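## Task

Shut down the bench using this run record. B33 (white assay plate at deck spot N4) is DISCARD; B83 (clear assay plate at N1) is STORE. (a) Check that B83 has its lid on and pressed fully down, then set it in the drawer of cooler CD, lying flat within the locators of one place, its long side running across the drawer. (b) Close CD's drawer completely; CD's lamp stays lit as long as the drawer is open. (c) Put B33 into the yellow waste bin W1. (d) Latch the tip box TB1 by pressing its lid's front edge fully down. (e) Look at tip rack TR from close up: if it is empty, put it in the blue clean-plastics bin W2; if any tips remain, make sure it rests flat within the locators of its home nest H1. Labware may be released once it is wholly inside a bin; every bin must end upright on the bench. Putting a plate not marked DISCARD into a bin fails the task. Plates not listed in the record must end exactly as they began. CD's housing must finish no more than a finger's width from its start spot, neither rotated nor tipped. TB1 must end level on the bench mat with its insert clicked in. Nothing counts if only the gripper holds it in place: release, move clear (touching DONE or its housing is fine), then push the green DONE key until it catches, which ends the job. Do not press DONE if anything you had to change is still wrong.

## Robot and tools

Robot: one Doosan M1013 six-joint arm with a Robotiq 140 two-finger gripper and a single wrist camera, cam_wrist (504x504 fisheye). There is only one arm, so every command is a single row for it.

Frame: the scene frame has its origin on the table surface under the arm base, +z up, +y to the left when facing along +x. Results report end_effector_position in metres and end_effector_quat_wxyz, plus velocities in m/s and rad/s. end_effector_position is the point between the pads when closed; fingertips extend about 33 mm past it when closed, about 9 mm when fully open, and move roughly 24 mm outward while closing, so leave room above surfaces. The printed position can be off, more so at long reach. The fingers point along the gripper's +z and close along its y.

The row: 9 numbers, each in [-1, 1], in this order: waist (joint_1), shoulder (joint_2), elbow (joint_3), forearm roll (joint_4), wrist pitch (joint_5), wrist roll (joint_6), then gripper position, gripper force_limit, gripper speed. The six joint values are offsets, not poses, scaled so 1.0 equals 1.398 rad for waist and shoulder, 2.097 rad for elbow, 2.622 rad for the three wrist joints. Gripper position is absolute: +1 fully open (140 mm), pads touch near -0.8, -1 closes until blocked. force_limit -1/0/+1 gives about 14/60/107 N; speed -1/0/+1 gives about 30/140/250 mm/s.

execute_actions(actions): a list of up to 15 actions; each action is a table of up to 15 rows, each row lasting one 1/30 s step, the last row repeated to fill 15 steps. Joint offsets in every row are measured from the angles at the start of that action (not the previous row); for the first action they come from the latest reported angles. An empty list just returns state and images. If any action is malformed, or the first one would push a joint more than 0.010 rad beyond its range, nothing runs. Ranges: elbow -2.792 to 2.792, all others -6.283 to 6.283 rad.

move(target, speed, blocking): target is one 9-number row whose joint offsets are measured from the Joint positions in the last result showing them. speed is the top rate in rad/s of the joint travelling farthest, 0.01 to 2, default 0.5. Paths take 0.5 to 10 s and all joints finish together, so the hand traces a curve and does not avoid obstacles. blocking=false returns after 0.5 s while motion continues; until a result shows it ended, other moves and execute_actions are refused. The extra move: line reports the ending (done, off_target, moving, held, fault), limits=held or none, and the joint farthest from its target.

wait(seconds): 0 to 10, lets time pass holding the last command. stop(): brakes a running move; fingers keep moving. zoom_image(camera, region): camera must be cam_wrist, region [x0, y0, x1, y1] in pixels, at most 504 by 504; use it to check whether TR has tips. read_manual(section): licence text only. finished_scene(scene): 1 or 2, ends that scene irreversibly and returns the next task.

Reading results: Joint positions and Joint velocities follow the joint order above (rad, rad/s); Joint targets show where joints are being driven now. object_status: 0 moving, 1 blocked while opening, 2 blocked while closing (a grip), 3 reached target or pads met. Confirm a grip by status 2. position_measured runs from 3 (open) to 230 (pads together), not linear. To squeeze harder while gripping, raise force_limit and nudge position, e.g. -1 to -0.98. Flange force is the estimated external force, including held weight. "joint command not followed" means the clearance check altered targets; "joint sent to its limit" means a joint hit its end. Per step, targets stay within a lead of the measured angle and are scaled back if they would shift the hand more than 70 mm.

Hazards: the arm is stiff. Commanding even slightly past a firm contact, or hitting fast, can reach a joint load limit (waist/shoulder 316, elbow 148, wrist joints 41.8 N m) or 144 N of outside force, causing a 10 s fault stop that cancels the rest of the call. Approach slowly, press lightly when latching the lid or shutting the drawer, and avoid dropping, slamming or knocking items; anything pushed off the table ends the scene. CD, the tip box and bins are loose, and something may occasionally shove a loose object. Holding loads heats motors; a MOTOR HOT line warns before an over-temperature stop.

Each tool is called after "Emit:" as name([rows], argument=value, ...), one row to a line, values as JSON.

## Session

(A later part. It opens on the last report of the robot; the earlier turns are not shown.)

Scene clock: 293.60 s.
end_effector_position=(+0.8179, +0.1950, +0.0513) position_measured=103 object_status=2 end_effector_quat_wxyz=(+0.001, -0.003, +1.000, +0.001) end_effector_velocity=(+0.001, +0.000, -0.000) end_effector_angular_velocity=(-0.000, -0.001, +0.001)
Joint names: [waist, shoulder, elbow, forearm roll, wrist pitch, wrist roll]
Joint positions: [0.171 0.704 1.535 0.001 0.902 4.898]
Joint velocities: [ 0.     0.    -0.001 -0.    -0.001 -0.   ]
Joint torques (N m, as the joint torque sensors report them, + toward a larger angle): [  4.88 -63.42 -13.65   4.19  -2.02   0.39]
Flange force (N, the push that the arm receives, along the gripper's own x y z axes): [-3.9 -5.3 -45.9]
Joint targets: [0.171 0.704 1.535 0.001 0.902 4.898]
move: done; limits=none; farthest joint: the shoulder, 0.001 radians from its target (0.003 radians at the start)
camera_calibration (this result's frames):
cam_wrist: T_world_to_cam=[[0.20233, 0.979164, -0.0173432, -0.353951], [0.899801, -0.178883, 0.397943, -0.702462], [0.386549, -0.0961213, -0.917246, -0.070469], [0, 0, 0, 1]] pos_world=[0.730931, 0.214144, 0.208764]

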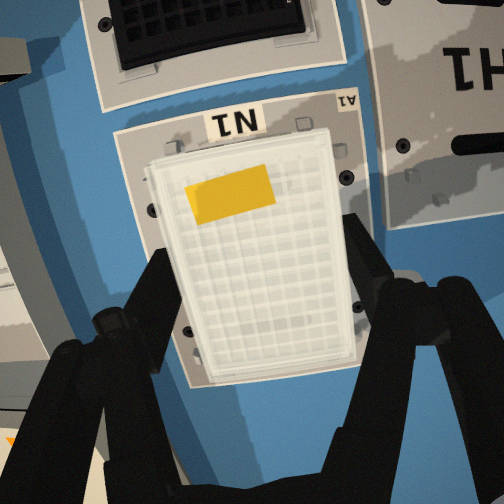

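Emit:
move(target=[0,0,0,0,0,0,0.27,-0.6,-0.7])

Emit:
move(target=[0,0.005,0.0014,0,-0.0038,0,0.27,-0.6,-0.7], speed=0.01)

Emit:
move(target=[0,0.0006,0.0002,0,-0.0005,0,0.27,-0.6,-0.7], speed=0.01)

Scene clock: 306.03 s.
end_effector_position=(+0.8179, +0.1950, +0.0513) position_measured=95 object_status=3 end_effector_quat_wxyz=(+0.001, -0.003, +1.000, +0.001) end_effector_velocity=(+0.001, +0.000, +0.002) end_effector_angular_velocity=(+0.001, -0.003, -0.001)
Joint names: [waist, shoulder, elbow, forearm roll, wrist pitch, wrist roll]
Joint positions: [0.171 0.704 1.535 0.001 0.902 4.898]
Joint velocities: [ 0.    -0.002 -0.001  0.     0.     0.   ]
Joint torques (N m, as the joint torque sensors report them, + toward a larger angle): [   3.46 -102.43  -32.32    3.49   -0.44    0.63]
Flange force (N, the push that the arm receives, along the gripper's own x y z axes): [-5.7 -3.6 1.4]
Joint targets: [0.171 0.704 1.535 0.001 0.902 4.898]
move: done; limits=none; farthest joint: the waist, 0.000 radians from its target (0.000 radians at the start)
camera_calibration (this result's frames):
cam_wrist: T_world_to_cam=[[0.202326, 0.979164, -0.0173792, -0.353939], [0.899838, -0.178874, 0.397864, -0.702452], [0.386465, -0.0961369, -0.91728, -0.0704196], [0, 0, 0, 1]] pos_world=[0.730919, 0.214144, 0.208735]

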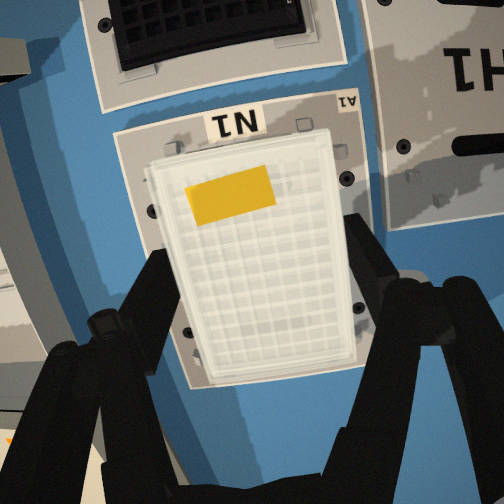

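Scene clock: 307.23 s.
end_effector_position=(+0.8177, +0.1950, +0.0441) position_measured=95 object_status=3 end_effector_quat_wxyz=(+0.001, -0.003, +1.000, +0.001) end_effector_velocity=(-0.000, +0.001, +0.000) end_effector_angular_velocity=(-0.001, -0.000, +0.002)
Joint names: [waist, shoulder, elbow, forearm roll, wrist pitch, wrist roll]
Joint positions: [0.171 0.711 1.538 0.001 0.892 4.898]
Joint velocities: [ 0.001 -0.    -0.    -0.001 -0.    -0.   ]
Joint torques (N m, as the joint torque sensors report them, + toward a larger angle): [   2.57 -102.69  -31.98    3.68   -0.34    0.53]
Flange force (N, the push that the arm receives, along the gripper's own x y z axes): [-5.5 -2.0 2.0]
Joint targets: [0.171 0.711 1.538 0.001 0.892 4.898]
move: done; limits=none; farthest joint: the waist, 0.000 radians from its target (0.000 radians at the start)
camera_calibration (this result's frames):
cam_wrist: T_world_to_cam=[[0.202331, 0.979163, -0.0173675, -0.354019], [0.899822, -0.178879, 0.397899, -0.699472], [0.386501, -0.0961351, -0.917265, -0.0769462], [0, 0, 0, 1]] pos_world=[0.730769, 0.214124, 0.201591]

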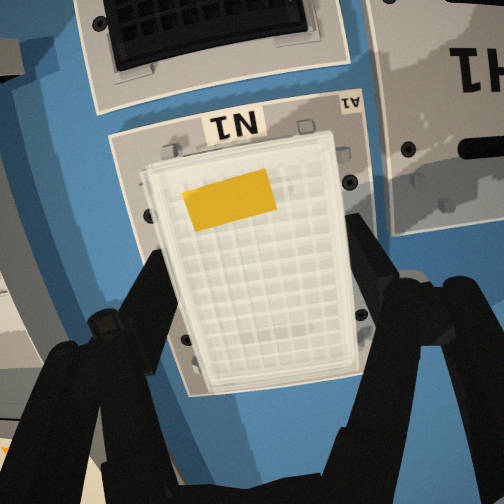

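Scene clock: 307.93 s.
end_effector_position=(+0.8177, +0.1950, +0.0432) position_measured=95 object_status=3 end_effector_quat_wxyz=(+0.001, -0.003, +1.000, +0.001) end_effector_velocity=(-0.001, +0.001, -0.001) end_effector_angular_velocity=(+0.001, +0.003, -0.001)
Joint names: [waist, shoulder, elbow, forearm roll, wrist pitch, wrist roll]
Joint positions: [0.171 0.712 1.539 0.001 0.89  4.898]
Joint velocities: [0.    0.001 0.002 0.001 0.    0.   ]
Joint torques (N m, as the joint torque sensors report them, + toward a larger angle): [   2.76 -103.08  -31.86    3.57   -0.41    0.55]
Flange force (N, the push that the arm receives, along the gripper's own x y z axes): [-6.0 -2.2 2.3]
Joint targets: [0.171 0.712 1.539 0.001 0.890 4.898]
move: done; limits=none; farthest joint: the waist, 0.000 radians from its target (0.000 radians at the start)
camera_calibration (this result's frames):
cam_wrist: T_world_to_cam=[[0.202333, 0.979163, -0.0173474, -0.354026], [0.899801, -0.178883, 0.397944, -0.699079], [0.386549, -0.0961265, -0.917246, -0.077788], [0, 0, 0, 1]] pos_world=[0.730732, 0.214118, 0.200702]

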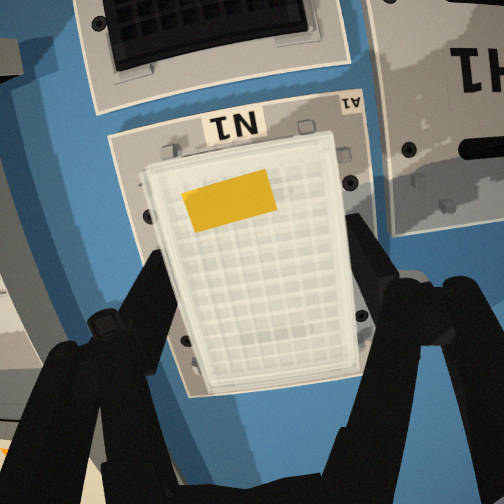

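Emit:
move(target=[0,0.0006,0.0002,0,-0.0005,0,0.27,-0.6,-0.7], speed=0.01)

Scene clock: 310.77 s.
end_effector_position=(+0.8177, +0.1950, +0.0424) position_measured=95 object_status=3 end_effector_quat_wxyz=(+0.001, -0.003, +1.000, +0.001) end_effector_velocity=(-0.000, +0.002, +0.001) end_effector_angular_velocity=(-0.000, -0.001, +0.001)
Joint names: [waist, shoulder, elbow, forearm roll, wrist pitch, wrist roll]
Joint positions: [0.171 0.713 1.539 0.001 0.889 4.898]
Joint velocities: [ 0.002 -0.001 -0.    -0.     0.     0.001]
Joint torques (N m, as the joint torque sensors report them, + toward a larger angle): [   3.18 -103.17  -32.      3.55   -0.42    0.67]
Flange force (N, the push that the arm receives, along the gripper's own x y z axes): [-6.0 -2.7 2.6]
Joint targets: [0.171 0.713 1.539 0.001 0.889 4.898]
move: done; limits=none; farthest joint: the waist, 0.000 radians from its target (0.000 radians at the start)
camera_calibration (this result's frames):
cam_wrist: T_world_to_cam=[[0.202335, 0.979163, -0.0173274, -0.354033], [0.899779, -0.178888, 0.39799, -0.698685], [0.386597, -0.0961181, -0.917226, -0.0786292], [0, 0, 0, 1]] pos_world=[0.730694, 0.214112, 0.199814]

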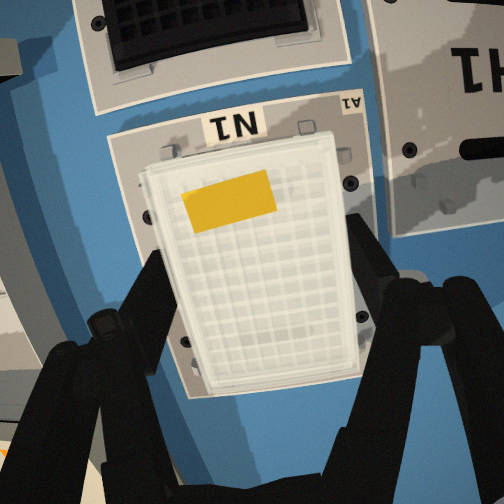

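Emit:
move(target=[0,0.0006,0.0002,0,-0.0005,0,0.27,-0.6,-0.7], speed=0.01)

Scene clock: 313.70 s.
end_effector_position=(+0.8177, +0.1950, +0.0416) position_measured=95 object_status=3 end_effector_quat_wxyz=(+0.001, -0.003, +1.000, +0.001) end_effector_velocity=(-0.000, -0.000, -0.001) end_effector_angular_velocity=(-0.002, +0.001, +0.001)
Joint names: [waist, shoulder, elbow, forearm roll, wrist pitch, wrist roll]
Joint positions: [0.171 0.714 1.54  0.001 0.888 4.898]
Joint velocities: [ 0.     0.001 -0.    -0.002  0.001  0.   ]
Joint torques (N m, as the joint torque sensors report them, + toward a larger angle): [  2.75 -88.93 -27.82   3.52  -2.42   0.52]
Flange force (N, the push that the arm receives, along the gripper's own x y z axes): [-0.6 -3.6 -16.4]
Joint targets: [0.171 0.714 1.540 0.001 0.888 4.898]
move: done; limits=none; farthest joint: the waist, 0.000 radians from its target (0.000 radians at the start)
camera_calibration (this result's frames):
cam_wrist: T_world_to_cam=[[0.202337, 0.979163, -0.0172783, -0.354049], [0.899729, -0.178898, 0.398099, -0.698324], [0.386713, -0.0960961, -0.91718, -0.0794533], [0, 0, 0, 1]] pos_world=[0.730665, 0.214108, 0.199011]

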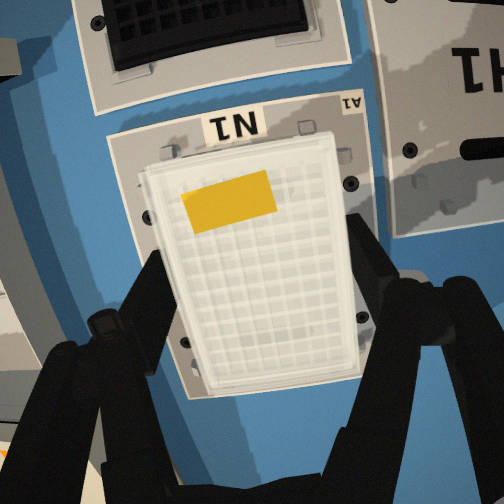

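Emit:
move(target=[0,-0.0008,-0.0002,0,0.0006,0,0.27,-0.6,-0.7], speed=0.01)

Emit:
move(target=[0,0,0,0,0,0,-1,-0.2,-0.9])

Emit:
move(target=[0,-0.021,-0.0065,0,0.0164,0,-1,-0.2,-0.9], speed=0.05)

Scene clock: 320.07 s.
end_effector_position=(+0.8177, +0.1950, +0.0426) position_measured=95 object_status=3 end_effector_quat_wxyz=(+0.001, -0.003, +1.000, +0.001) end_effector_velocity=(+0.000, -0.000, +0.001) end_effector_angular_velocity=(+0.001, -0.001, -0.001)
Joint names: [waist, shoulder, elbow, forearm roll, wrist pitch, wrist roll]
Joint positions: [0.171 0.713 1.539 0.001 0.889 4.898]
Joint velocities: [-0.001 -0.001 -0.     0.     0.001 -0.   ]
Joint torques (N m, as the joint torque sensors report them, + toward a larger angle): [   3.61 -102.41  -31.73    3.56   -0.33    0.53]
Flange force (N, the push that the arm receives, along the gripper's own x y z axes): [-6.0 -3.4 1.7]
Joint targets: [0.171 0.713 1.539 0.001 0.889 4.898]
move: done; limits=none; farthest joint: the waist, 0.000 radians from its target (0.000 radians at the start)
camera_calibration (this result's frames):
cam_wrist: T_world_to_cam=[[0.202335, 0.979163, -0.0173153, -0.354021], [0.899767, -0.17889, 0.398016, -0.698769], [0.386626, -0.0961124, -0.917215, -0.0783946], [0, 0, 0, 1]] pos_world=[0.730669, 0.214107, 0.200087]

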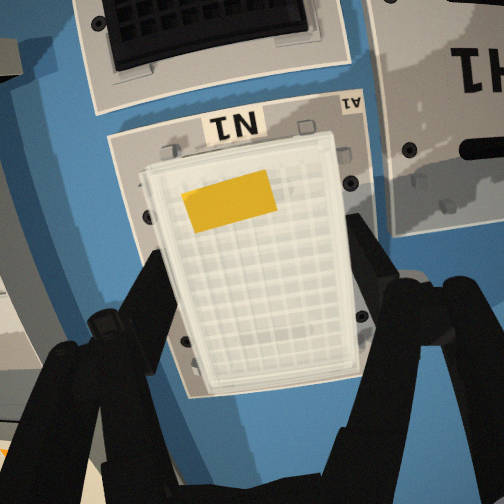

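Scene clock: 320.57 s.
end_effector_position=(+0.8177, +0.1950, +0.0428) position_measured=103 object_status=2 end_effector_quat_wxyz=(+0.001, -0.003, +1.000, +0.001) end_effector_velocity=(-0.000, -0.001, -0.001) end_effector_angular_velocity=(+0.001, +0.001, -0.002)
Joint names: [waist, shoulder, elbow, forearm roll, wrist pitch, wrist roll]
Joint positions: [0.171 0.713 1.539 0.001 0.89  4.898]
Joint velocities: [-0.001  0.     0.001  0.002 -0.001 -0.   ]
Joint torques (N m, as the joint torque sensors report them, + toward a larger angle): [  3.98 -89.35 -28.11   3.81  -2.44   0.23]
Flange force (N, the push that the arm receives, along the gripper's own x y z axes): [-1.3 -5.0 -14.7]
Joint targets: [0.171 0.713 1.539 0.001 0.889 4.898]
move: done; limits=none; farthest joint: the wrist pitch, 0.001 radians from its target (0.000 radians at the start)
camera_calibration (this result's frames):
cam_wrist: T_world_to_cam=[[0.202337, 0.979164, -0.0172776, -0.354037], [0.89973, -0.178898, 0.398098, -0.698853], [0.386713, -0.0960952, -0.91718, -0.0783083], [0, 0, 0, 1]] pos_world=[0.730696, 0.214112, 0.200272]

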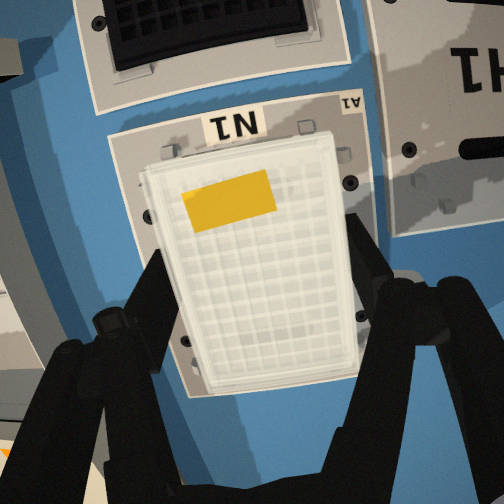

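Scene clock: 321.70 s.
end_effector_position=(+0.8184, +0.1951, +0.0735) position_measured=104 object_status=2 end_effector_quat_wxyz=(+0.001, -0.003, +1.000, +0.001) end_effector_velocity=(+0.001, -0.000, +0.001) end_effector_angular_velocity=(-0.000, -0.001, +0.001)
Joint names: [waist, shoulder, elbow, forearm roll, wrist pitch, wrist roll]
Joint positions: [0.171 0.683 1.525 0.001 0.933 4.898]
Joint velocities: [ 0.    -0.    -0.001 -0.001  0.     0.   ]
Joint torques (N m, as the joint torque sensors report them, + toward a larger angle): [   2.63 -102.34  -33.42    3.8    -0.47    0.58]
Flange force (N, the push that the arm receives, along the gripper's own x y z axes): [-6.1 -2.4 2.8]
Joint targets: [0.171 0.683 1.525 0.001 0.933 4.898]
move: done; limits=none; farthest joint: the waist, 0.000 radians from its target (0.000 radians at the start)
camera_calibration (this result's frames):
cam_wrist: T_world_to_cam=[[0.202316, 0.979168, -0.0172708, -0.353735], [0.899743, -0.178884, 0.398074, -0.711691], [0.386692, -0.096076, -0.917191, -0.0504474], [0, 0, 0, 1]] pos_world=[0.731413, 0.21421, 0.230927]

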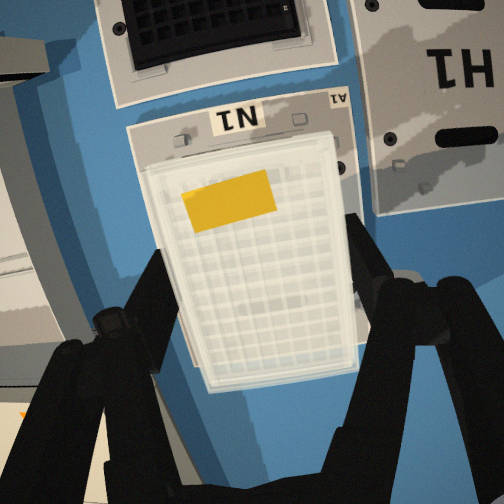

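Emit:
move(target=[0,-0.1237,-0.0787,0,0.1289,0,-1,-0.2,-0.9], speed=0.3)

Emit:
move(target=[-0.0843,-0.0866,0.1067,0,-0.0389,-0.6419,-1,-0.2,-0.9], speed=0.8)

Scene clock: 332.13 s.
end_effector_position=(+0.8146, +0.1940, +0.3013) position_measured=104 object_status=2 end_effector_quat_wxyz=(+0.001, -0.004, +1.000, +0.001) end_effector_velocity=(+0.000, -0.000, +0.000) end_effector_angular_velocity=(+0.000, -0.000, -0.001)
Joint names: [waist, shoulder, elbow, forearm roll, wrist pitch, wrist roll]
Joint positions: [0.171 0.51  1.36  0.001 1.27  4.898]
Joint velocities: [-0. -0. -0.  0.  0.  0.]
Joint torques (N m, as the joint torque sensors report them, + toward a larger angle): [  3.27 -91.96 -39.57   4.36  -0.38   0.62]
Flange force (N, the push that the arm receives, along the gripper's own x y z axes): [-4.5 -3.5 0.1]
Joint targets: [0.171 0.510 1.360 0.001 1.270 4.898]
move: done; limits=none; farthest joint: the elbow, 0.001 radians from its target (0.166 radians at the start)
camera_calibration (this result's frames):
cam_wrist: T_world_to_cam=[[0.20213, 0.979208, -0.0171795, -0.347909], [0.89978, -0.178751, 0.39805, -0.7992], [0.386703, -0.0959157, -0.917203, 0.159854], [0, 0, 0, 1]] pos_world=[0.727611, 0.21315, 0.458763]

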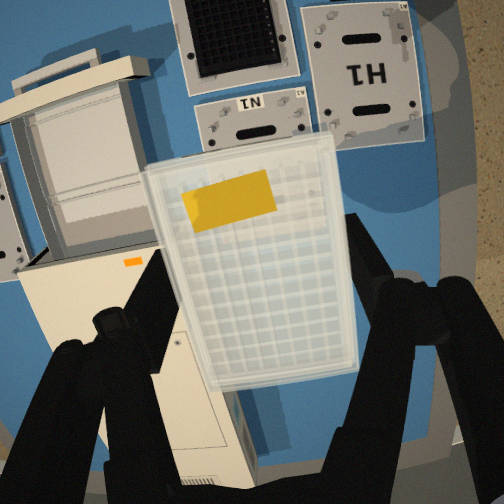

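Scene clock: 334.73 s.
end_effector_position=(+0.7446, +0.0904, +0.2798) position_measured=104 object_status=2 end_effector_quat_wxyz=(-0.001, +0.708, -0.707, -0.000) end_effector_velocity=(-0.000, -0.000, +0.000) end_effector_angular_velocity=(+0.001, -0.000, +0.000)
Joint names: [waist, shoulder, elbow, forearm roll, wrist pitch, wrist roll]
Joint positions: [0.053 0.389 1.584 0.001 1.168 3.215]
Joint velocities: [-0.    -0.001  0.     0.001  0.    -0.001]
Joint torques (N m, as the joint torque sensors report them, + toward a larger angle): [  2.91 -80.96 -38.16   4.27  -0.41   0.64]
Flange force (N, the push that the arm receives, along the gripper's own x y z axes): [4.1 -6.0 1.2]
Joint targets: [0.053 0.389 1.584 0.001 1.168 3.215]
move: done; limits=none; farthest joint: the waist, 0.000 radians from its target (0.118 radians at the start)
camera_calibration (this result's frames):
cam_wrist: T_world_to_cam=[[-0.977916, 0.208028, -0.0200973, 0.716521], [0.182909, 0.898407, 0.39926, -0.310044], [0.101113, 0.386767, -0.916618, 0.32613], [0, 0, 0, 1]] pos_world=[0.724432, 0.00335331, 0.437125]

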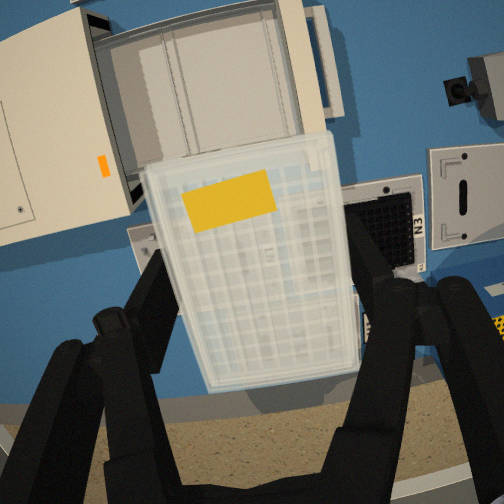

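Emit:
zoom_image(camera="cam_wrist", region=[80, 0, 360, 180])

Region (80, 0, 360, 180) of cam_wrist's 504x504 image, scaled by 1.800, with more detail than that image has; it fills the top 324 rows of this view, and the rest is white.

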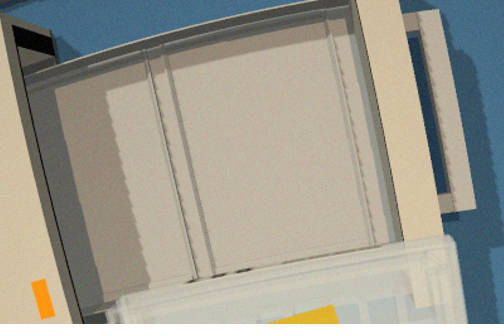

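Emit:
move(target=[-0.0819,0,0,0,0,-0.0437,-1,-0.2,-0.9], speed=0.3)

Emit:
move(target=[0,0.0901,0.0541,0,-0.0911,0,-1,-0.2,-0.9], speed=0.15)

Scene clock: 348.47 s.
end_effector_position=(+0.7500, +0.0047, +0.2797) position_measured=104 object_status=2 end_effector_quat_wxyz=(-0.001, +0.708, -0.707, -0.000) end_effector_velocity=(-0.000, -0.000, -0.001) end_effector_angular_velocity=(+0.000, +0.001, +0.000)
Joint names: [waist, shoulder, elbow, forearm roll, wrist pitch, wrist roll]
Joint positions: [-0.061  0.389  1.584  0.001  1.168  3.101]
Joint velocities: [-0.     0.001  0.     0.     0.    -0.001]
Joint torques (N m, as the joint torque sensors report them, + toward a larger angle): [  2.98 -81.32 -38.07   4.16  -0.49   0.61]
Flange force (N, the push that the arm receives, along the gripper's own x y z axes): [4.3 -6.2 1.3]
Joint targets: [-0.061 0.389 1.584 0.001 1.168 3.100]
move: done; limits=none; farthest joint: the waist, 0.000 radians from its target (0.115 radians at the start)
camera_calibration (this result's frames):
cam_wrist: T_world_to_cam=[[-0.97793, 0.207955, -0.020172, 0.739718], [0.182807, 0.898402, 0.399318, -0.233996], [0.101163, 0.386818, -0.916591, 0.358548], [0, 0, 0, 1]] pos_world=[0.729897, -0.0822985, 0.437002]

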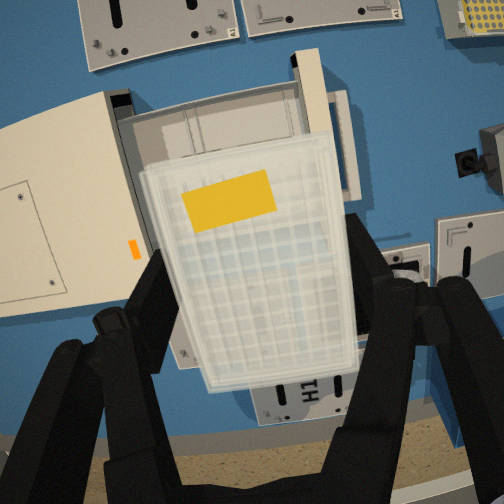

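Scene clock: 350.40 s.
end_effector_position=(+0.7536, +0.0048, +0.1299) position_measured=104 object_status=2 end_effector_quat_wxyz=(-0.001, +0.708, -0.707, -0.001) end_effector_velocity=(+0.000, +0.000, -0.000) end_effector_angular_velocity=(+0.001, +0.000, -0.001)
Joint names: [waist, shoulder, elbow, forearm roll, wrist pitch, wrist roll]
Joint positions: [-0.061  0.515  1.698  0.001  0.93   3.101]
Joint velocities: [ 0.     0.    -0.     0.002  0.     0.   ]
Joint torques (N m, as the joint torque sensors report them, + toward a larger angle): [  3.42 -87.35 -33.93   3.77  -0.31   0.54]
Flange force (N, the push that the arm receives, along the gripper's own x y z axes): [5.0 -3.1 3.1]
Joint targets: [-0.061 0.515 1.698 0.001 0.930 3.101]
move: done; limits=none; farthest joint: the waist, 0.000 radians from its target (0.000 radians at the start)
camera_calibration (this result's frames):
cam_wrist: T_world_to_cam=[[-0.977917, 0.208069, -0.0196166, 0.740084], [0.183143, 0.898401, 0.399166, -0.175155], [0.100678, 0.386759, -0.916669, 0.221246], [0, 0, 0, 1]] pos_world=[0.733545, -0.082198, 0.287244]

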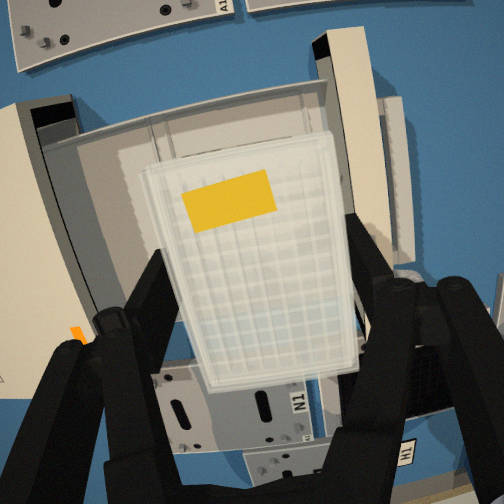

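Emit:
zoom_image(camera="cam_wrist", region=[100, 60, 400, 400])

Region (100, 60, 400, 400) of cam_wrist's 504x504 image, scaled by 1.482, with more detail than that image has; it fills the left 445 columns of this view, and the rest is white.

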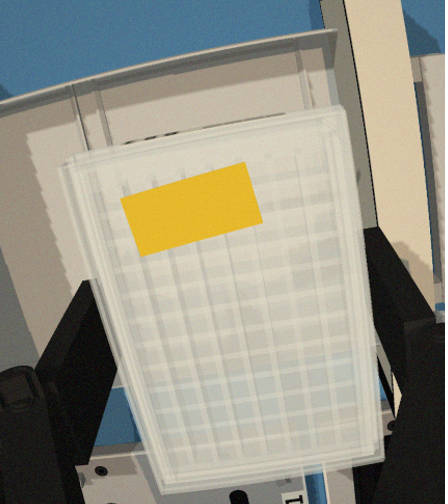

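Emit:
move(target=[-0.0057,0.0305,0.0087,0,-0.0232,-0.003,-1,-0.2,-0.9], speed=0.05)

Emit:
zoom_image(camera="cam_wrist", region=[100, 60, 400, 400])

Scene clock: 363.80 s.
end_effector_position=(+0.7552, -0.0012, +0.0898) position_measured=104 object_status=2 end_effector_quat_wxyz=(-0.001, +0.707, -0.707, -0.001) end_effector_velocity=(-0.000, -0.000, +0.001) end_effector_angular_velocity=(+0.000, -0.002, -0.001)
Joint names: [waist, shoulder, elbow, forearm roll, wrist pitch, wrist roll]
Joint positions: [-0.069  0.558  1.716  0.001  0.869  3.093]
Joint velocities: [-0.    -0.002  0.001  0.    -0.001 -0.   ]
Joint torques (N m, as the joint torque sensors report them, + toward a larger angle): [  3.38 -88.34 -31.59   3.53  -0.35   0.6 ]
Flange force (N, the push that the arm receives, along the gripper's own x y z axes): [4.8 -2.4 0.4]
Joint targets: [-0.069 0.558 1.716 0.001 0.869 3.093]
move: done; limits=none; farthest joint: the waist, 0.000 radians from its target (0.008 radians at the start)
camera_calibration (this result's frames):
cam_wrist: T_world_to_cam=[[-0.977891, 0.208198, -0.0195731, 0.742058], [0.183281, 0.898383, 0.399145, -0.154132], [0.100685, 0.386733, -0.916679, 0.186645], [0, 0, 0, 1]] pos_world=[0.735109, -0.088207, 0.247139]

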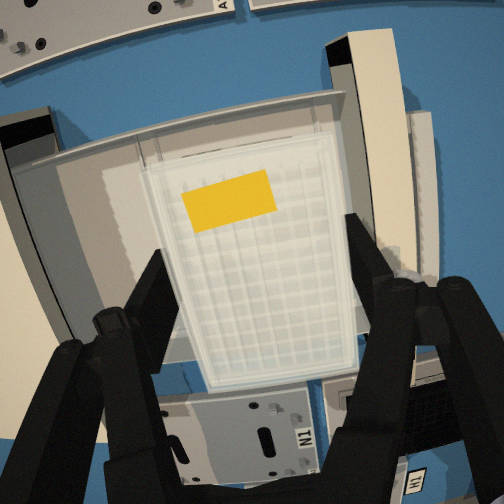

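Region (100, 60, 400, 400) of cam_wrist's 504x504 image, scaled by 1.482, with more detail than that image has; it fills the left 445 columns of this view, and the rest is white.

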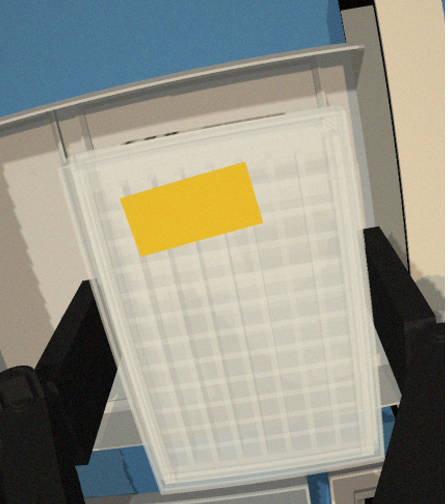

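Emit:
move(target=[-0.002,0.0172,0.004,0,-0.0124,-0.001,-1,-0.2,-0.9], speed=0.03)

Emit:
zoom_image(camera="cam_wrist", region=[100, 60, 400, 400])

Scene clock: 370.27 s.
end_effector_position=(+0.7558, -0.0033, +0.0681) position_measured=104 object_status=2 end_effector_quat_wxyz=(-0.001, +0.707, -0.707, -0.001) end_effector_velocity=(-0.001, +0.000, -0.002) end_effector_angular_velocity=(-0.000, +0.002, +0.001)
Joint names: [waist, shoulder, elbow, forearm roll, wrist pitch, wrist roll]
Joint positions: [-0.072  0.582  1.724  0.001  0.836  3.09 ]
Joint velocities: [ 0.     0.001  0.002 -0.001 -0.001  0.   ]
Joint torques (N m, as the joint torque sensors report them, + toward a larger angle): [  1.98 -84.62 -27.11   2.45  -0.25   0.54]
Flange force (N, the push that the arm receives, along the gripper's own x y z axes): [3.2 -4.5 -5.0]
Joint targets: [-0.072 0.582 1.724 0.001 0.836 3.090]
move: done; limits=none; farthest joint: the waist, 0.000 radians from its target (0.002 radians at the start)
camera_calibration (this result's frames):
cam_wrist: T_world_to_cam=[[-0.977849, 0.208387, -0.0196666, 0.742694], [0.183418, 0.898353, 0.399148, -0.143815], [0.100845, 0.386699, -0.916675, 0.167424], [0, 0, 0, 1]] pos_world=[0.735737, -0.0903139, 0.225483]

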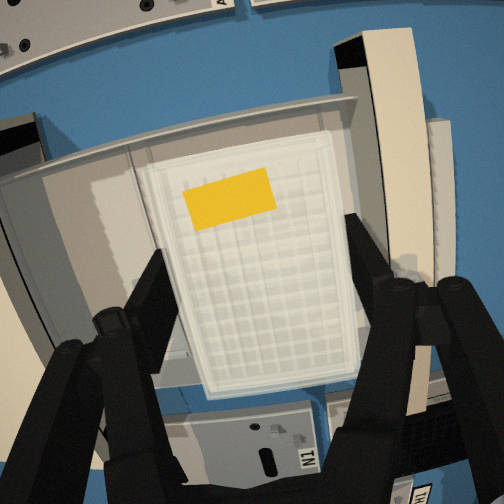

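Region (100, 60, 400, 400) of cam_wrist's 504x504 image, scaled by 1.482, with more detail than that image has; it fills the left 445 columns of this view, and the rest is white.

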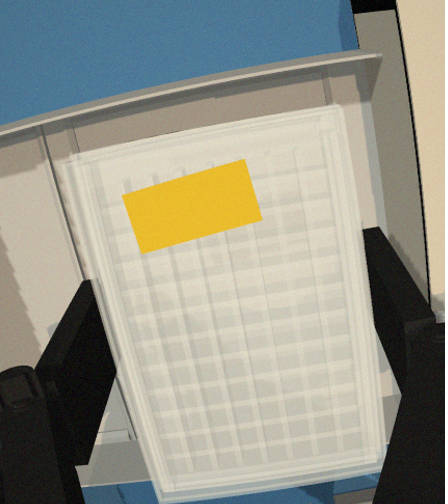

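Emit:
move(target=[-0.0035,-0.002,-0.0006,0,0.0015,-0.0019,-1,-0.2,-0.9], speed=0.01)

Emit:
move(target=[0,0.006,0.0017,0,-0.0046,0,-1,-0.2,-0.9], speed=0.01)

Emit:
zoom_image(camera="cam_wrist", region=[100, 80, 400, 420])

Scene clock: 376.90 s.
end_effector_position=(+0.7559, -0.0070, +0.0707) position_measured=104 object_status=2 end_effector_quat_wxyz=(-0.001, +0.707, -0.707, -0.001) end_effector_velocity=(+0.001, +0.000, +0.001) end_effector_angular_velocity=(-0.001, -0.001, +0.001)
Joint names: [waist, shoulder, elbow, forearm roll, wrist pitch, wrist roll]
Joint positions: [-0.077  0.579  1.723  0.001  0.84   3.085]
Joint velocities: [ 0.001 -0.001 -0.001 -0.001  0.001 -0.   ]
Joint torques (N m, as the joint torque sensors report them, + toward a larger angle): [  2.52 -90.27 -30.69   3.43  -0.28   0.54]
Flange force (N, the push that the arm receives, along the gripper's own x y z axes): [3.6 -3.9 1.8]
Joint targets: [-0.077 0.579 1.723 0.001 0.840 3.085]
move: done; limits=none; farthest joint: the waist, 0.000 radians from its target (0.005 radians at the start)
camera_calibration (this result's frames):
cam_wrist: T_world_to_cam=[[-0.977866, 0.208298, -0.0197711, 0.743608], [0.183294, 0.89837, 0.399168, -0.141457], [0.100908, 0.386709, -0.916665, 0.171188], [0, 0, 0, 1]] pos_world=[0.735802, -0.0940115, 0.228089]

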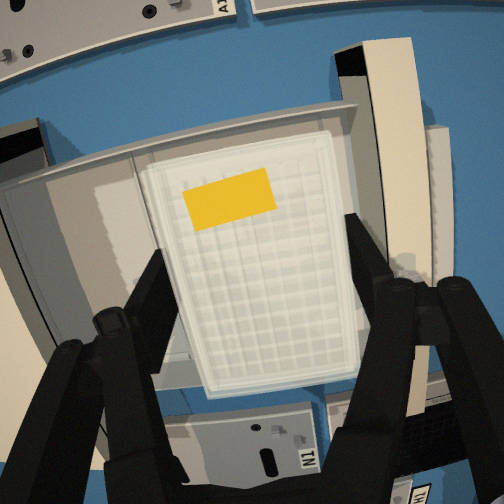

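Scene clock: 378.33 s.
end_effector_position=(+0.7558, -0.0070, +0.0629) position_measured=104 object_status=2 end_effector_quat_wxyz=(-0.001, +0.707, -0.707, -0.001) end_effector_velocity=(+0.000, -0.001, -0.001) end_effector_angular_velocity=(-0.002, +0.000, +0.001)
Joint names: [waist, shoulder, elbow, forearm roll, wrist pitch, wrist roll]
Joint positions: [-0.077  0.587  1.727  0.001  0.828  3.085]
Joint velocities: [-0.     0.001 -0.    -0.002 -0.001 -0.   ]
Joint torques (N m, as the joint torque sensors report them, + toward a larger angle): [  3.16 -91.34 -30.14   3.41  -0.38   0.62]
Flange force (N, the push that the arm receives, along the gripper's own x y z axes): [5.1 -5.6 3.0]
Joint targets: [-0.077 0.587 1.727 0.001 0.828 3.085]
move: done; limits=none; farthest joint: the waist, 0.000 radians from its target (0.000 radians at the start)
camera_calibration (this result's frames):
cam_wrist: T_world_to_cam=[[-0.977862, 0.208304, -0.0198789, 0.743353], [0.183256, 0.898373, 0.399178, -0.138309], [0.101009, 0.386698, -0.916658, 0.163966], [0, 0, 0, 1]] pos_world=[0.73568, -0.0939956, 0.220288]

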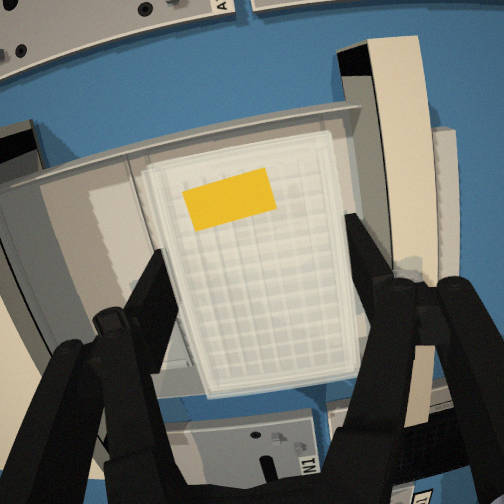

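Region (100, 80, 400, 420) of cam_wrist's 504x504 image, scaled by 1.482, with more detail than that image has; it fills the left 445 columns of this view, and the rest is white.

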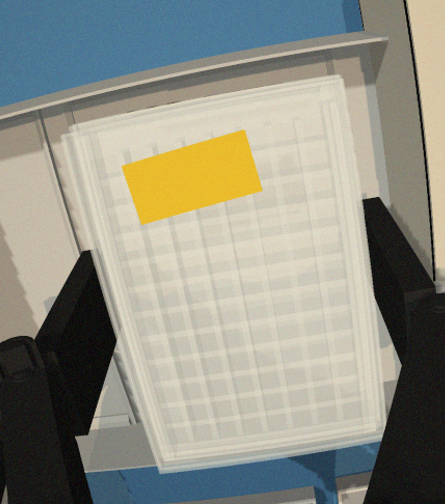

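Down 3 mm.

Emit:
move(target=[0,0.0023,0.0006,0,-0.0017,0,-1,-0.2,-0.9], speed=0.01)

Scene clock: 381.70 s.
end_effector_position=(+0.7557, -0.0070, +0.0600) position_measured=104 object_status=2 end_effector_quat_wxyz=(-0.001, +0.707, -0.707, -0.001) end_effector_velocity=(+0.001, -0.001, -0.001) end_effector_angular_velocity=(-0.000, -0.001, -0.001)
Joint names: [waist, shoulder, elbow, forearm roll, wrist pitch, wrist roll]
Joint positions: [-0.077  0.591  1.728  0.001  0.824  3.085]
Joint velocities: [-0.001  0.001 -0.001 -0.    -0.001  0.   ]
Joint torques (N m, as the joint torque sensors report them, + toward a larger angle): [  3.78 -91.77 -30.21   3.38  -0.36   0.65]
Flange force (N, the push that the arm receives, along the gripper's own x y z axes): [6.2 -5.8 3.5]
Joint targets: [-0.077 0.591 1.728 0.001 0.824 3.085]
move: done; limits=none; farthest joint: the waist, 0.000 radians from its target (0.000 radians at the start)
camera_calibration (this result's frames):
cam_wrist: T_world_to_cam=[[-0.977862, 0.208306, -0.0198656, 0.743254], [0.183263, 0.898373, 0.399174, -0.137141], [0.100997, 0.386697, -0.91666, 0.161286], [0, 0, 0, 1]] pos_world=[0.735643, -0.0939888, 0.217353]

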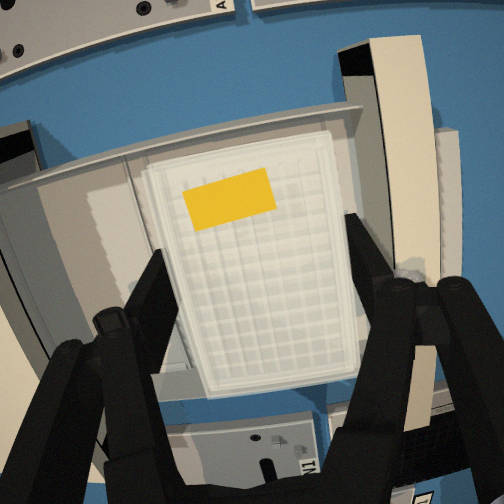

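Emit:
move(target=[0,0.0016,0.0004,0,-0.0012,0,-1,-0.2,-0.9], speed=0.01)

Emit:
zoom_image(camera="cam_wrist", region=[100, 80, 400, 420])

Scene clock: 386.83 s.
end_effector_position=(+0.7558, -0.0070, +0.0580) position_measured=104 object_status=2 end_effector_quat_wxyz=(-0.001, +0.707, -0.707, -0.001) end_effector_velocity=(-0.000, -0.001, +0.001) end_effector_angular_velocity=(-0.001, -0.001, +0.000)
Joint names: [waist, shoulder, elbow, forearm roll, wrist pitch, wrist roll]
Joint positions: [-0.077  0.593  1.729  0.001  0.821  3.085]
Joint velocities: [-0.001 -0.001  0.001 -0.001 -0.    -0.   ]
Joint torques (N m, as the joint torque sensors report them, + toward a larger angle): [  2.82 -92.23 -30.48   3.37  -0.44   0.54]
Flange force (N, the push that the arm receives, along the gripper's own x y z axes): [4.6 -4.8 3.3]
Joint targets: [-0.077 0.593 1.729 0.001 0.821 3.085]
move: done; limits=none; farthest joint: the waist, 0.000 radians from its target (0.000 radians at the start)
camera_calibration (this result's frames):
cam_wrist: T_world_to_cam=[[-0.97786, 0.208307, -0.0199372, 0.743223], [0.183236, 0.898375, 0.399183, -0.136316], [0.101063, 0.386692, -0.916655, 0.159377], [0, 0, 0, 1]] pos_world=[0.735639, -0.0939852, 0.215327]

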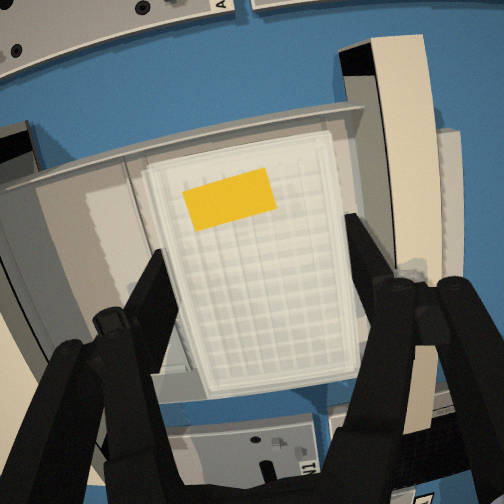

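Region (100, 80, 400, 420) of cam_wrist's 504x504 image, scaled by 1.482, with more detail than that image has; it fills the left 445 columns of this view, and the rest is white.

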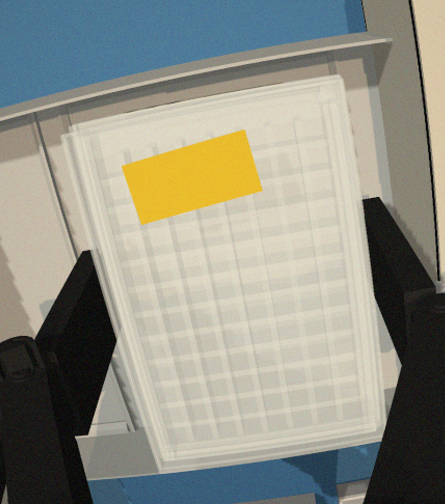

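Emit:
move(target=[0,0.003,-0.0015,0,-0.0004,0,-1,-0.2,-0.9], speed=0.01)

Emit:
zoom_image(camera="cam_wrist", region=[100, 80, 400, 420])

Scene clock: 392.53 s.
end_effector_position=(+0.7575, -0.0071, +0.0561) position_measured=104 object_status=2 end_effector_quat_wxyz=(-0.001, +0.707, -0.707, -0.001) end_effector_velocity=(+0.001, +0.000, +0.000) end_effector_angular_velocity=(-0.000, -0.001, +0.000)
Joint names: [waist, shoulder, elbow, forearm roll, wrist pitch, wrist roll]
Joint positions: [-0.077  0.597  1.726  0.001  0.82   3.085]
Joint velocities: [ 0.     0.    -0.002 -0.     0.001 -0.   ]
Joint torques (N m, as the joint torque sensors report them, + toward a larger angle): [  3.88 -91.82 -30.58   3.42  -0.4    0.68]
Flange force (N, the push that the arm receives, along the gripper's own x y z axes): [6.0 -4.0 3.1]
Joint targets: [-0.077 0.597 1.726 0.001 0.820 3.085]
move: done; limits=none; farthest joint: the waist, 0.000 radians from its target (0.000 radians at the start)
camera_calibration (this result's frames):
cam_wrist: T_world_to_cam=[[-0.97786, 0.208307, -0.0199385, 0.744915], [0.183236, 0.898375, 0.399183, -0.135803], [0.101065, 0.386691, -0.916655, 0.157515], [0, 0, 0, 1]] pos_world=[0.737387, -0.0940788, 0.213449]

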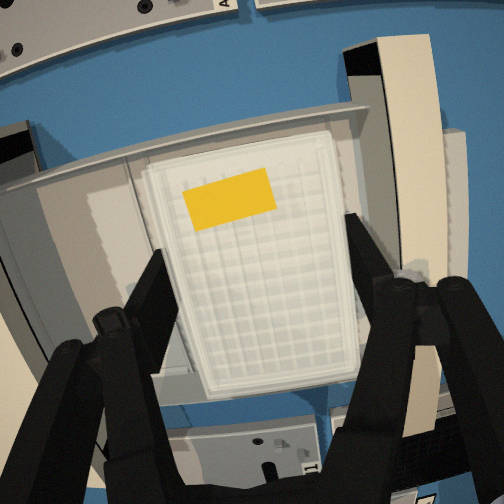

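Region (100, 80, 400, 420) of cam_wrist's 504x504 image, scaled by 1.482, with more detail than that image has; it fills the left 445 columns of this view, and the rest is white.

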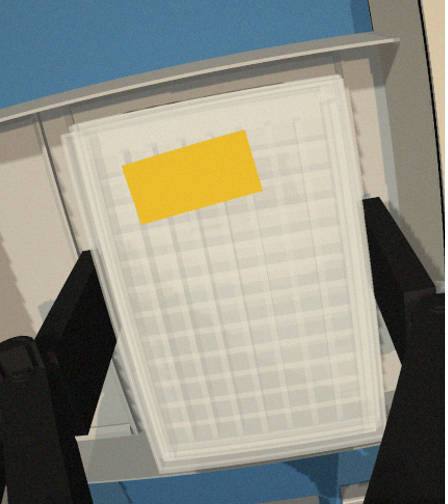

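Emit:
move(target=[0,0.0012,0.0003,0,-0.0009,-0.005,-1,-0.2,-0.9], speed=0.01)

Emit:
zoom_image(camera="cam_wrist", region=[100, 80, 400, 420])

Scene clock: 399.77 s.
end_effector_position=(+0.7575, -0.0071, +0.0546) position_measured=104 object_status=2 end_effector_quat_wxyz=(-0.001, +0.712, -0.702, -0.000) end_effector_velocity=(-0.000, +0.001, +0.001) end_effector_angular_velocity=(+0.002, -0.000, -0.001)
Joint names: [waist, shoulder, elbow, forearm roll, wrist pitch, wrist roll]
Joint positions: [-0.077  0.599  1.726  0.001  0.817  3.072]
Joint velocities: [ 0.    -0.001  0.001  0.002  0.    -0.   ]
Joint torques (N m, as the joint torque sensors report them, + toward a larger angle): [  3.53 -92.19 -29.88   3.44  -0.33   0.58]
Flange force (N, the push that the arm receives, along the gripper's own x y z axes): [5.4 -5.0 3.2]
Joint targets: [-0.077 0.599 1.726 0.001 0.817 3.072]
move: done; limits=none; farthest joint: the waist, 0.000 radians from its target (0.000 radians at the start)
camera_calibration (this result's frames):
cam_wrist: T_world_to_cam=[[-0.980502, 0.195487, -0.0200203, 0.746796], [0.171426, 0.900702, 0.399185, -0.126234], [0.096068, 0.38797, -0.916652, 0.159911], [0, 0, 0, 1]] pos_world=[0.738512, -0.0943304, 0.211924]

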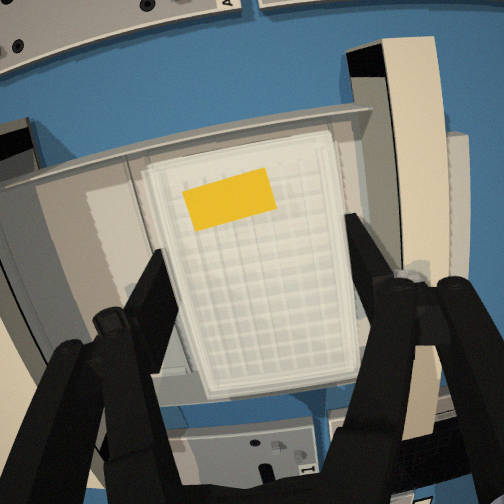

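Region (100, 80, 400, 420) of cam_wrist's 504x504 image, scaled by 1.482, with more detail than that image has; it fills the left 445 columns of this view, and the rest is white.

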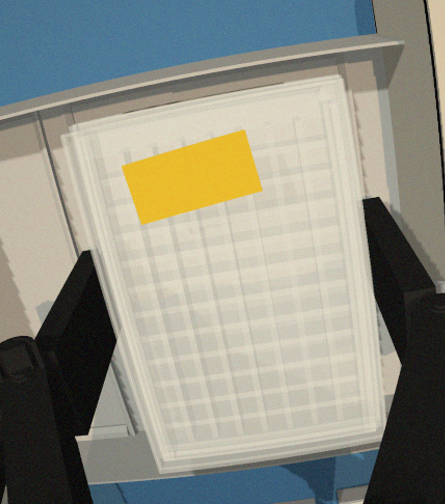

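Emit:
move(target=[-0.0004,0.0008,0.0002,0,-0.0006,0,-1,-0.2,-0.9], speed=0.01)

Scene clock: 403.80 s.
end_effector_position=(+0.7575, -0.0075, +0.0536) position_measured=104 object_status=2 end_effector_quat_wxyz=(-0.001, +0.712, -0.702, -0.000) end_effector_velocity=(-0.001, +0.001, -0.001) end_effector_angular_velocity=(-0.000, +0.002, +0.001)
Joint names: [waist, shoulder, elbow, forearm roll, wrist pitch, wrist roll]
Joint positions: [-0.078  0.6    1.727  0.001  0.816  3.072]
Joint velocities: [ 0.001  0.001 -0.    -0.001  0.001  0.   ]
Joint torques (N m, as the joint torque sensors report them, + toward a larger angle): [  2.62 -92.14 -29.85   3.32  -0.33   0.59]
Flange force (N, the push that the arm receives, along the gripper's own x y z axes): [4.4 -5.8 3.8]
Joint targets: [-0.078 0.600 1.727 0.001 0.816 3.072]
move: done; limits=none; farthest joint: the waist, 0.000 radians from its target (0.000 radians at the start)
camera_calibration (this result's frames):
cam_wrist: T_world_to_cam=[[-0.980395, 0.196021, -0.0200553, 0.746776], [0.171902, 0.900609, 0.39919, -0.125811], [0.0963113, 0.387916, -0.916649, 0.15896], [0, 0, 0, 1]] pos_world=[0.738452, -0.0947401, 0.21091]

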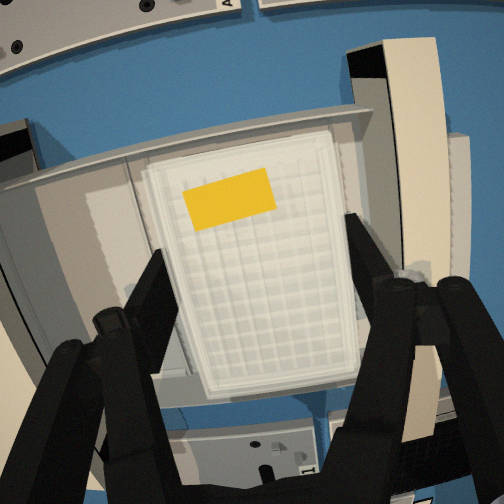

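Emit:
move(target=[0,0.0008,0.0002,0,-0.0006,0,-1,-0.2,-0.9], speed=0.01)

Scene clock: 407.13 s.
end_effector_position=(+0.7575, -0.0075, +0.0526) position_measured=104 object_status=2 end_effector_quat_wxyz=(-0.001, +0.712, -0.702, -0.000) end_effector_velocity=(+0.001, -0.001, +0.002) end_effector_angular_velocity=(-0.001, -0.003, +0.000)
Joint names: [waist, shoulder, elbow, forearm roll, wrist pitch, wrist roll]
Joint positions: [-0.078  0.601  1.727  0.001  0.814  3.072]
Joint velocities: [-0.001 -0.002 -0.001 -0.001  0.    -0.   ]
Joint torques (N m, as the joint torque sensors report them, + toward a larger angle): [  2.39 -91.29 -30.     3.5   -0.5    0.79]
Flange force (N, the push that the arm receives, along the gripper's own x y z axes): [4.5 -4.0 1.7]
Joint targets: [-0.078 0.601 1.727 0.001 0.814 3.072]
move: done; limits=none; farthest joint: the waist, 0.000 radians from its target (0.000 radians at the start)
camera_calibration (this result's frames):
cam_wrist: T_world_to_cam=[[-0.980393, 0.196023, -0.0200908, 0.746752], [0.171891, 0.90061, 0.399193, -0.125397], [0.0963452, 0.387913, -0.916647, 0.158005], [0, 0, 0, 1]] pos_world=[0.738442, -0.0947395, 0.209896]

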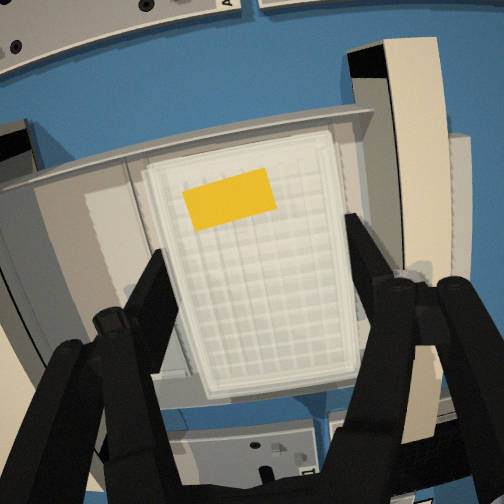

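Emit:
move(target=[0,0.0008,0.0002,0,-0.0006,0,-1,-0.2,-0.9], speed=0.01)

Scene clock: 410.93 s.
end_effector_position=(+0.7575, -0.0075, +0.0515) position_measured=104 object_status=2 end_effector_quat_wxyz=(-0.001, +0.712, -0.702, -0.000) end_effector_velocity=(-0.000, +0.001, +0.000) end_effector_angular_velocity=(+0.001, -0.000, +0.000)
Joint names: [waist, shoulder, elbow, forearm roll, wrist pitch, wrist roll]
Joint positions: [-0.078  0.602  1.727  0.001  0.813  3.072]
Joint velocities: [ 0.001 -0.     0.     0.001 -0.    -0.   ]
Joint torques (N m, as the joint torque sensors report them, + toward a larger angle): [  3.   -92.19 -29.8    3.34  -0.44   0.6 ]
Flange force (N, the push that the arm receives, along the gripper's own x y z axes): [4.3 -5.1 2.5]
Joint targets: [-0.078 0.602 1.727 0.001 0.813 3.072]
move: done; limits=none; farthest joint: the waist, 0.000 radians from its target (0.000 radians at the start)
camera_calibration (this result's frames):
cam_wrist: T_world_to_cam=[[-0.980393, 0.196024, -0.0201265, 0.746726], [0.171877, 0.900611, 0.399197, -0.124983], [0.0963783, 0.387911, -0.916644, 0.157051], [0, 0, 0, 1]] pos_world=[0.73843, -0.0947371, 0.208882]

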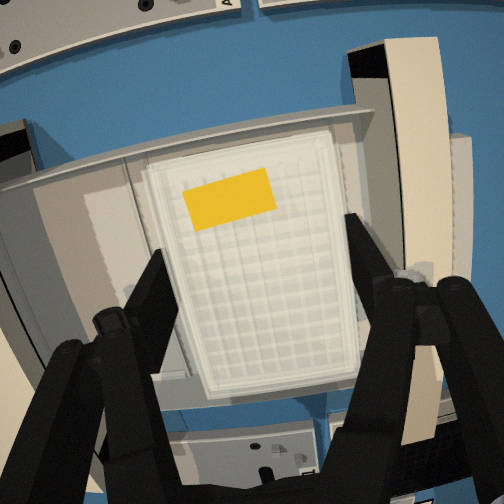

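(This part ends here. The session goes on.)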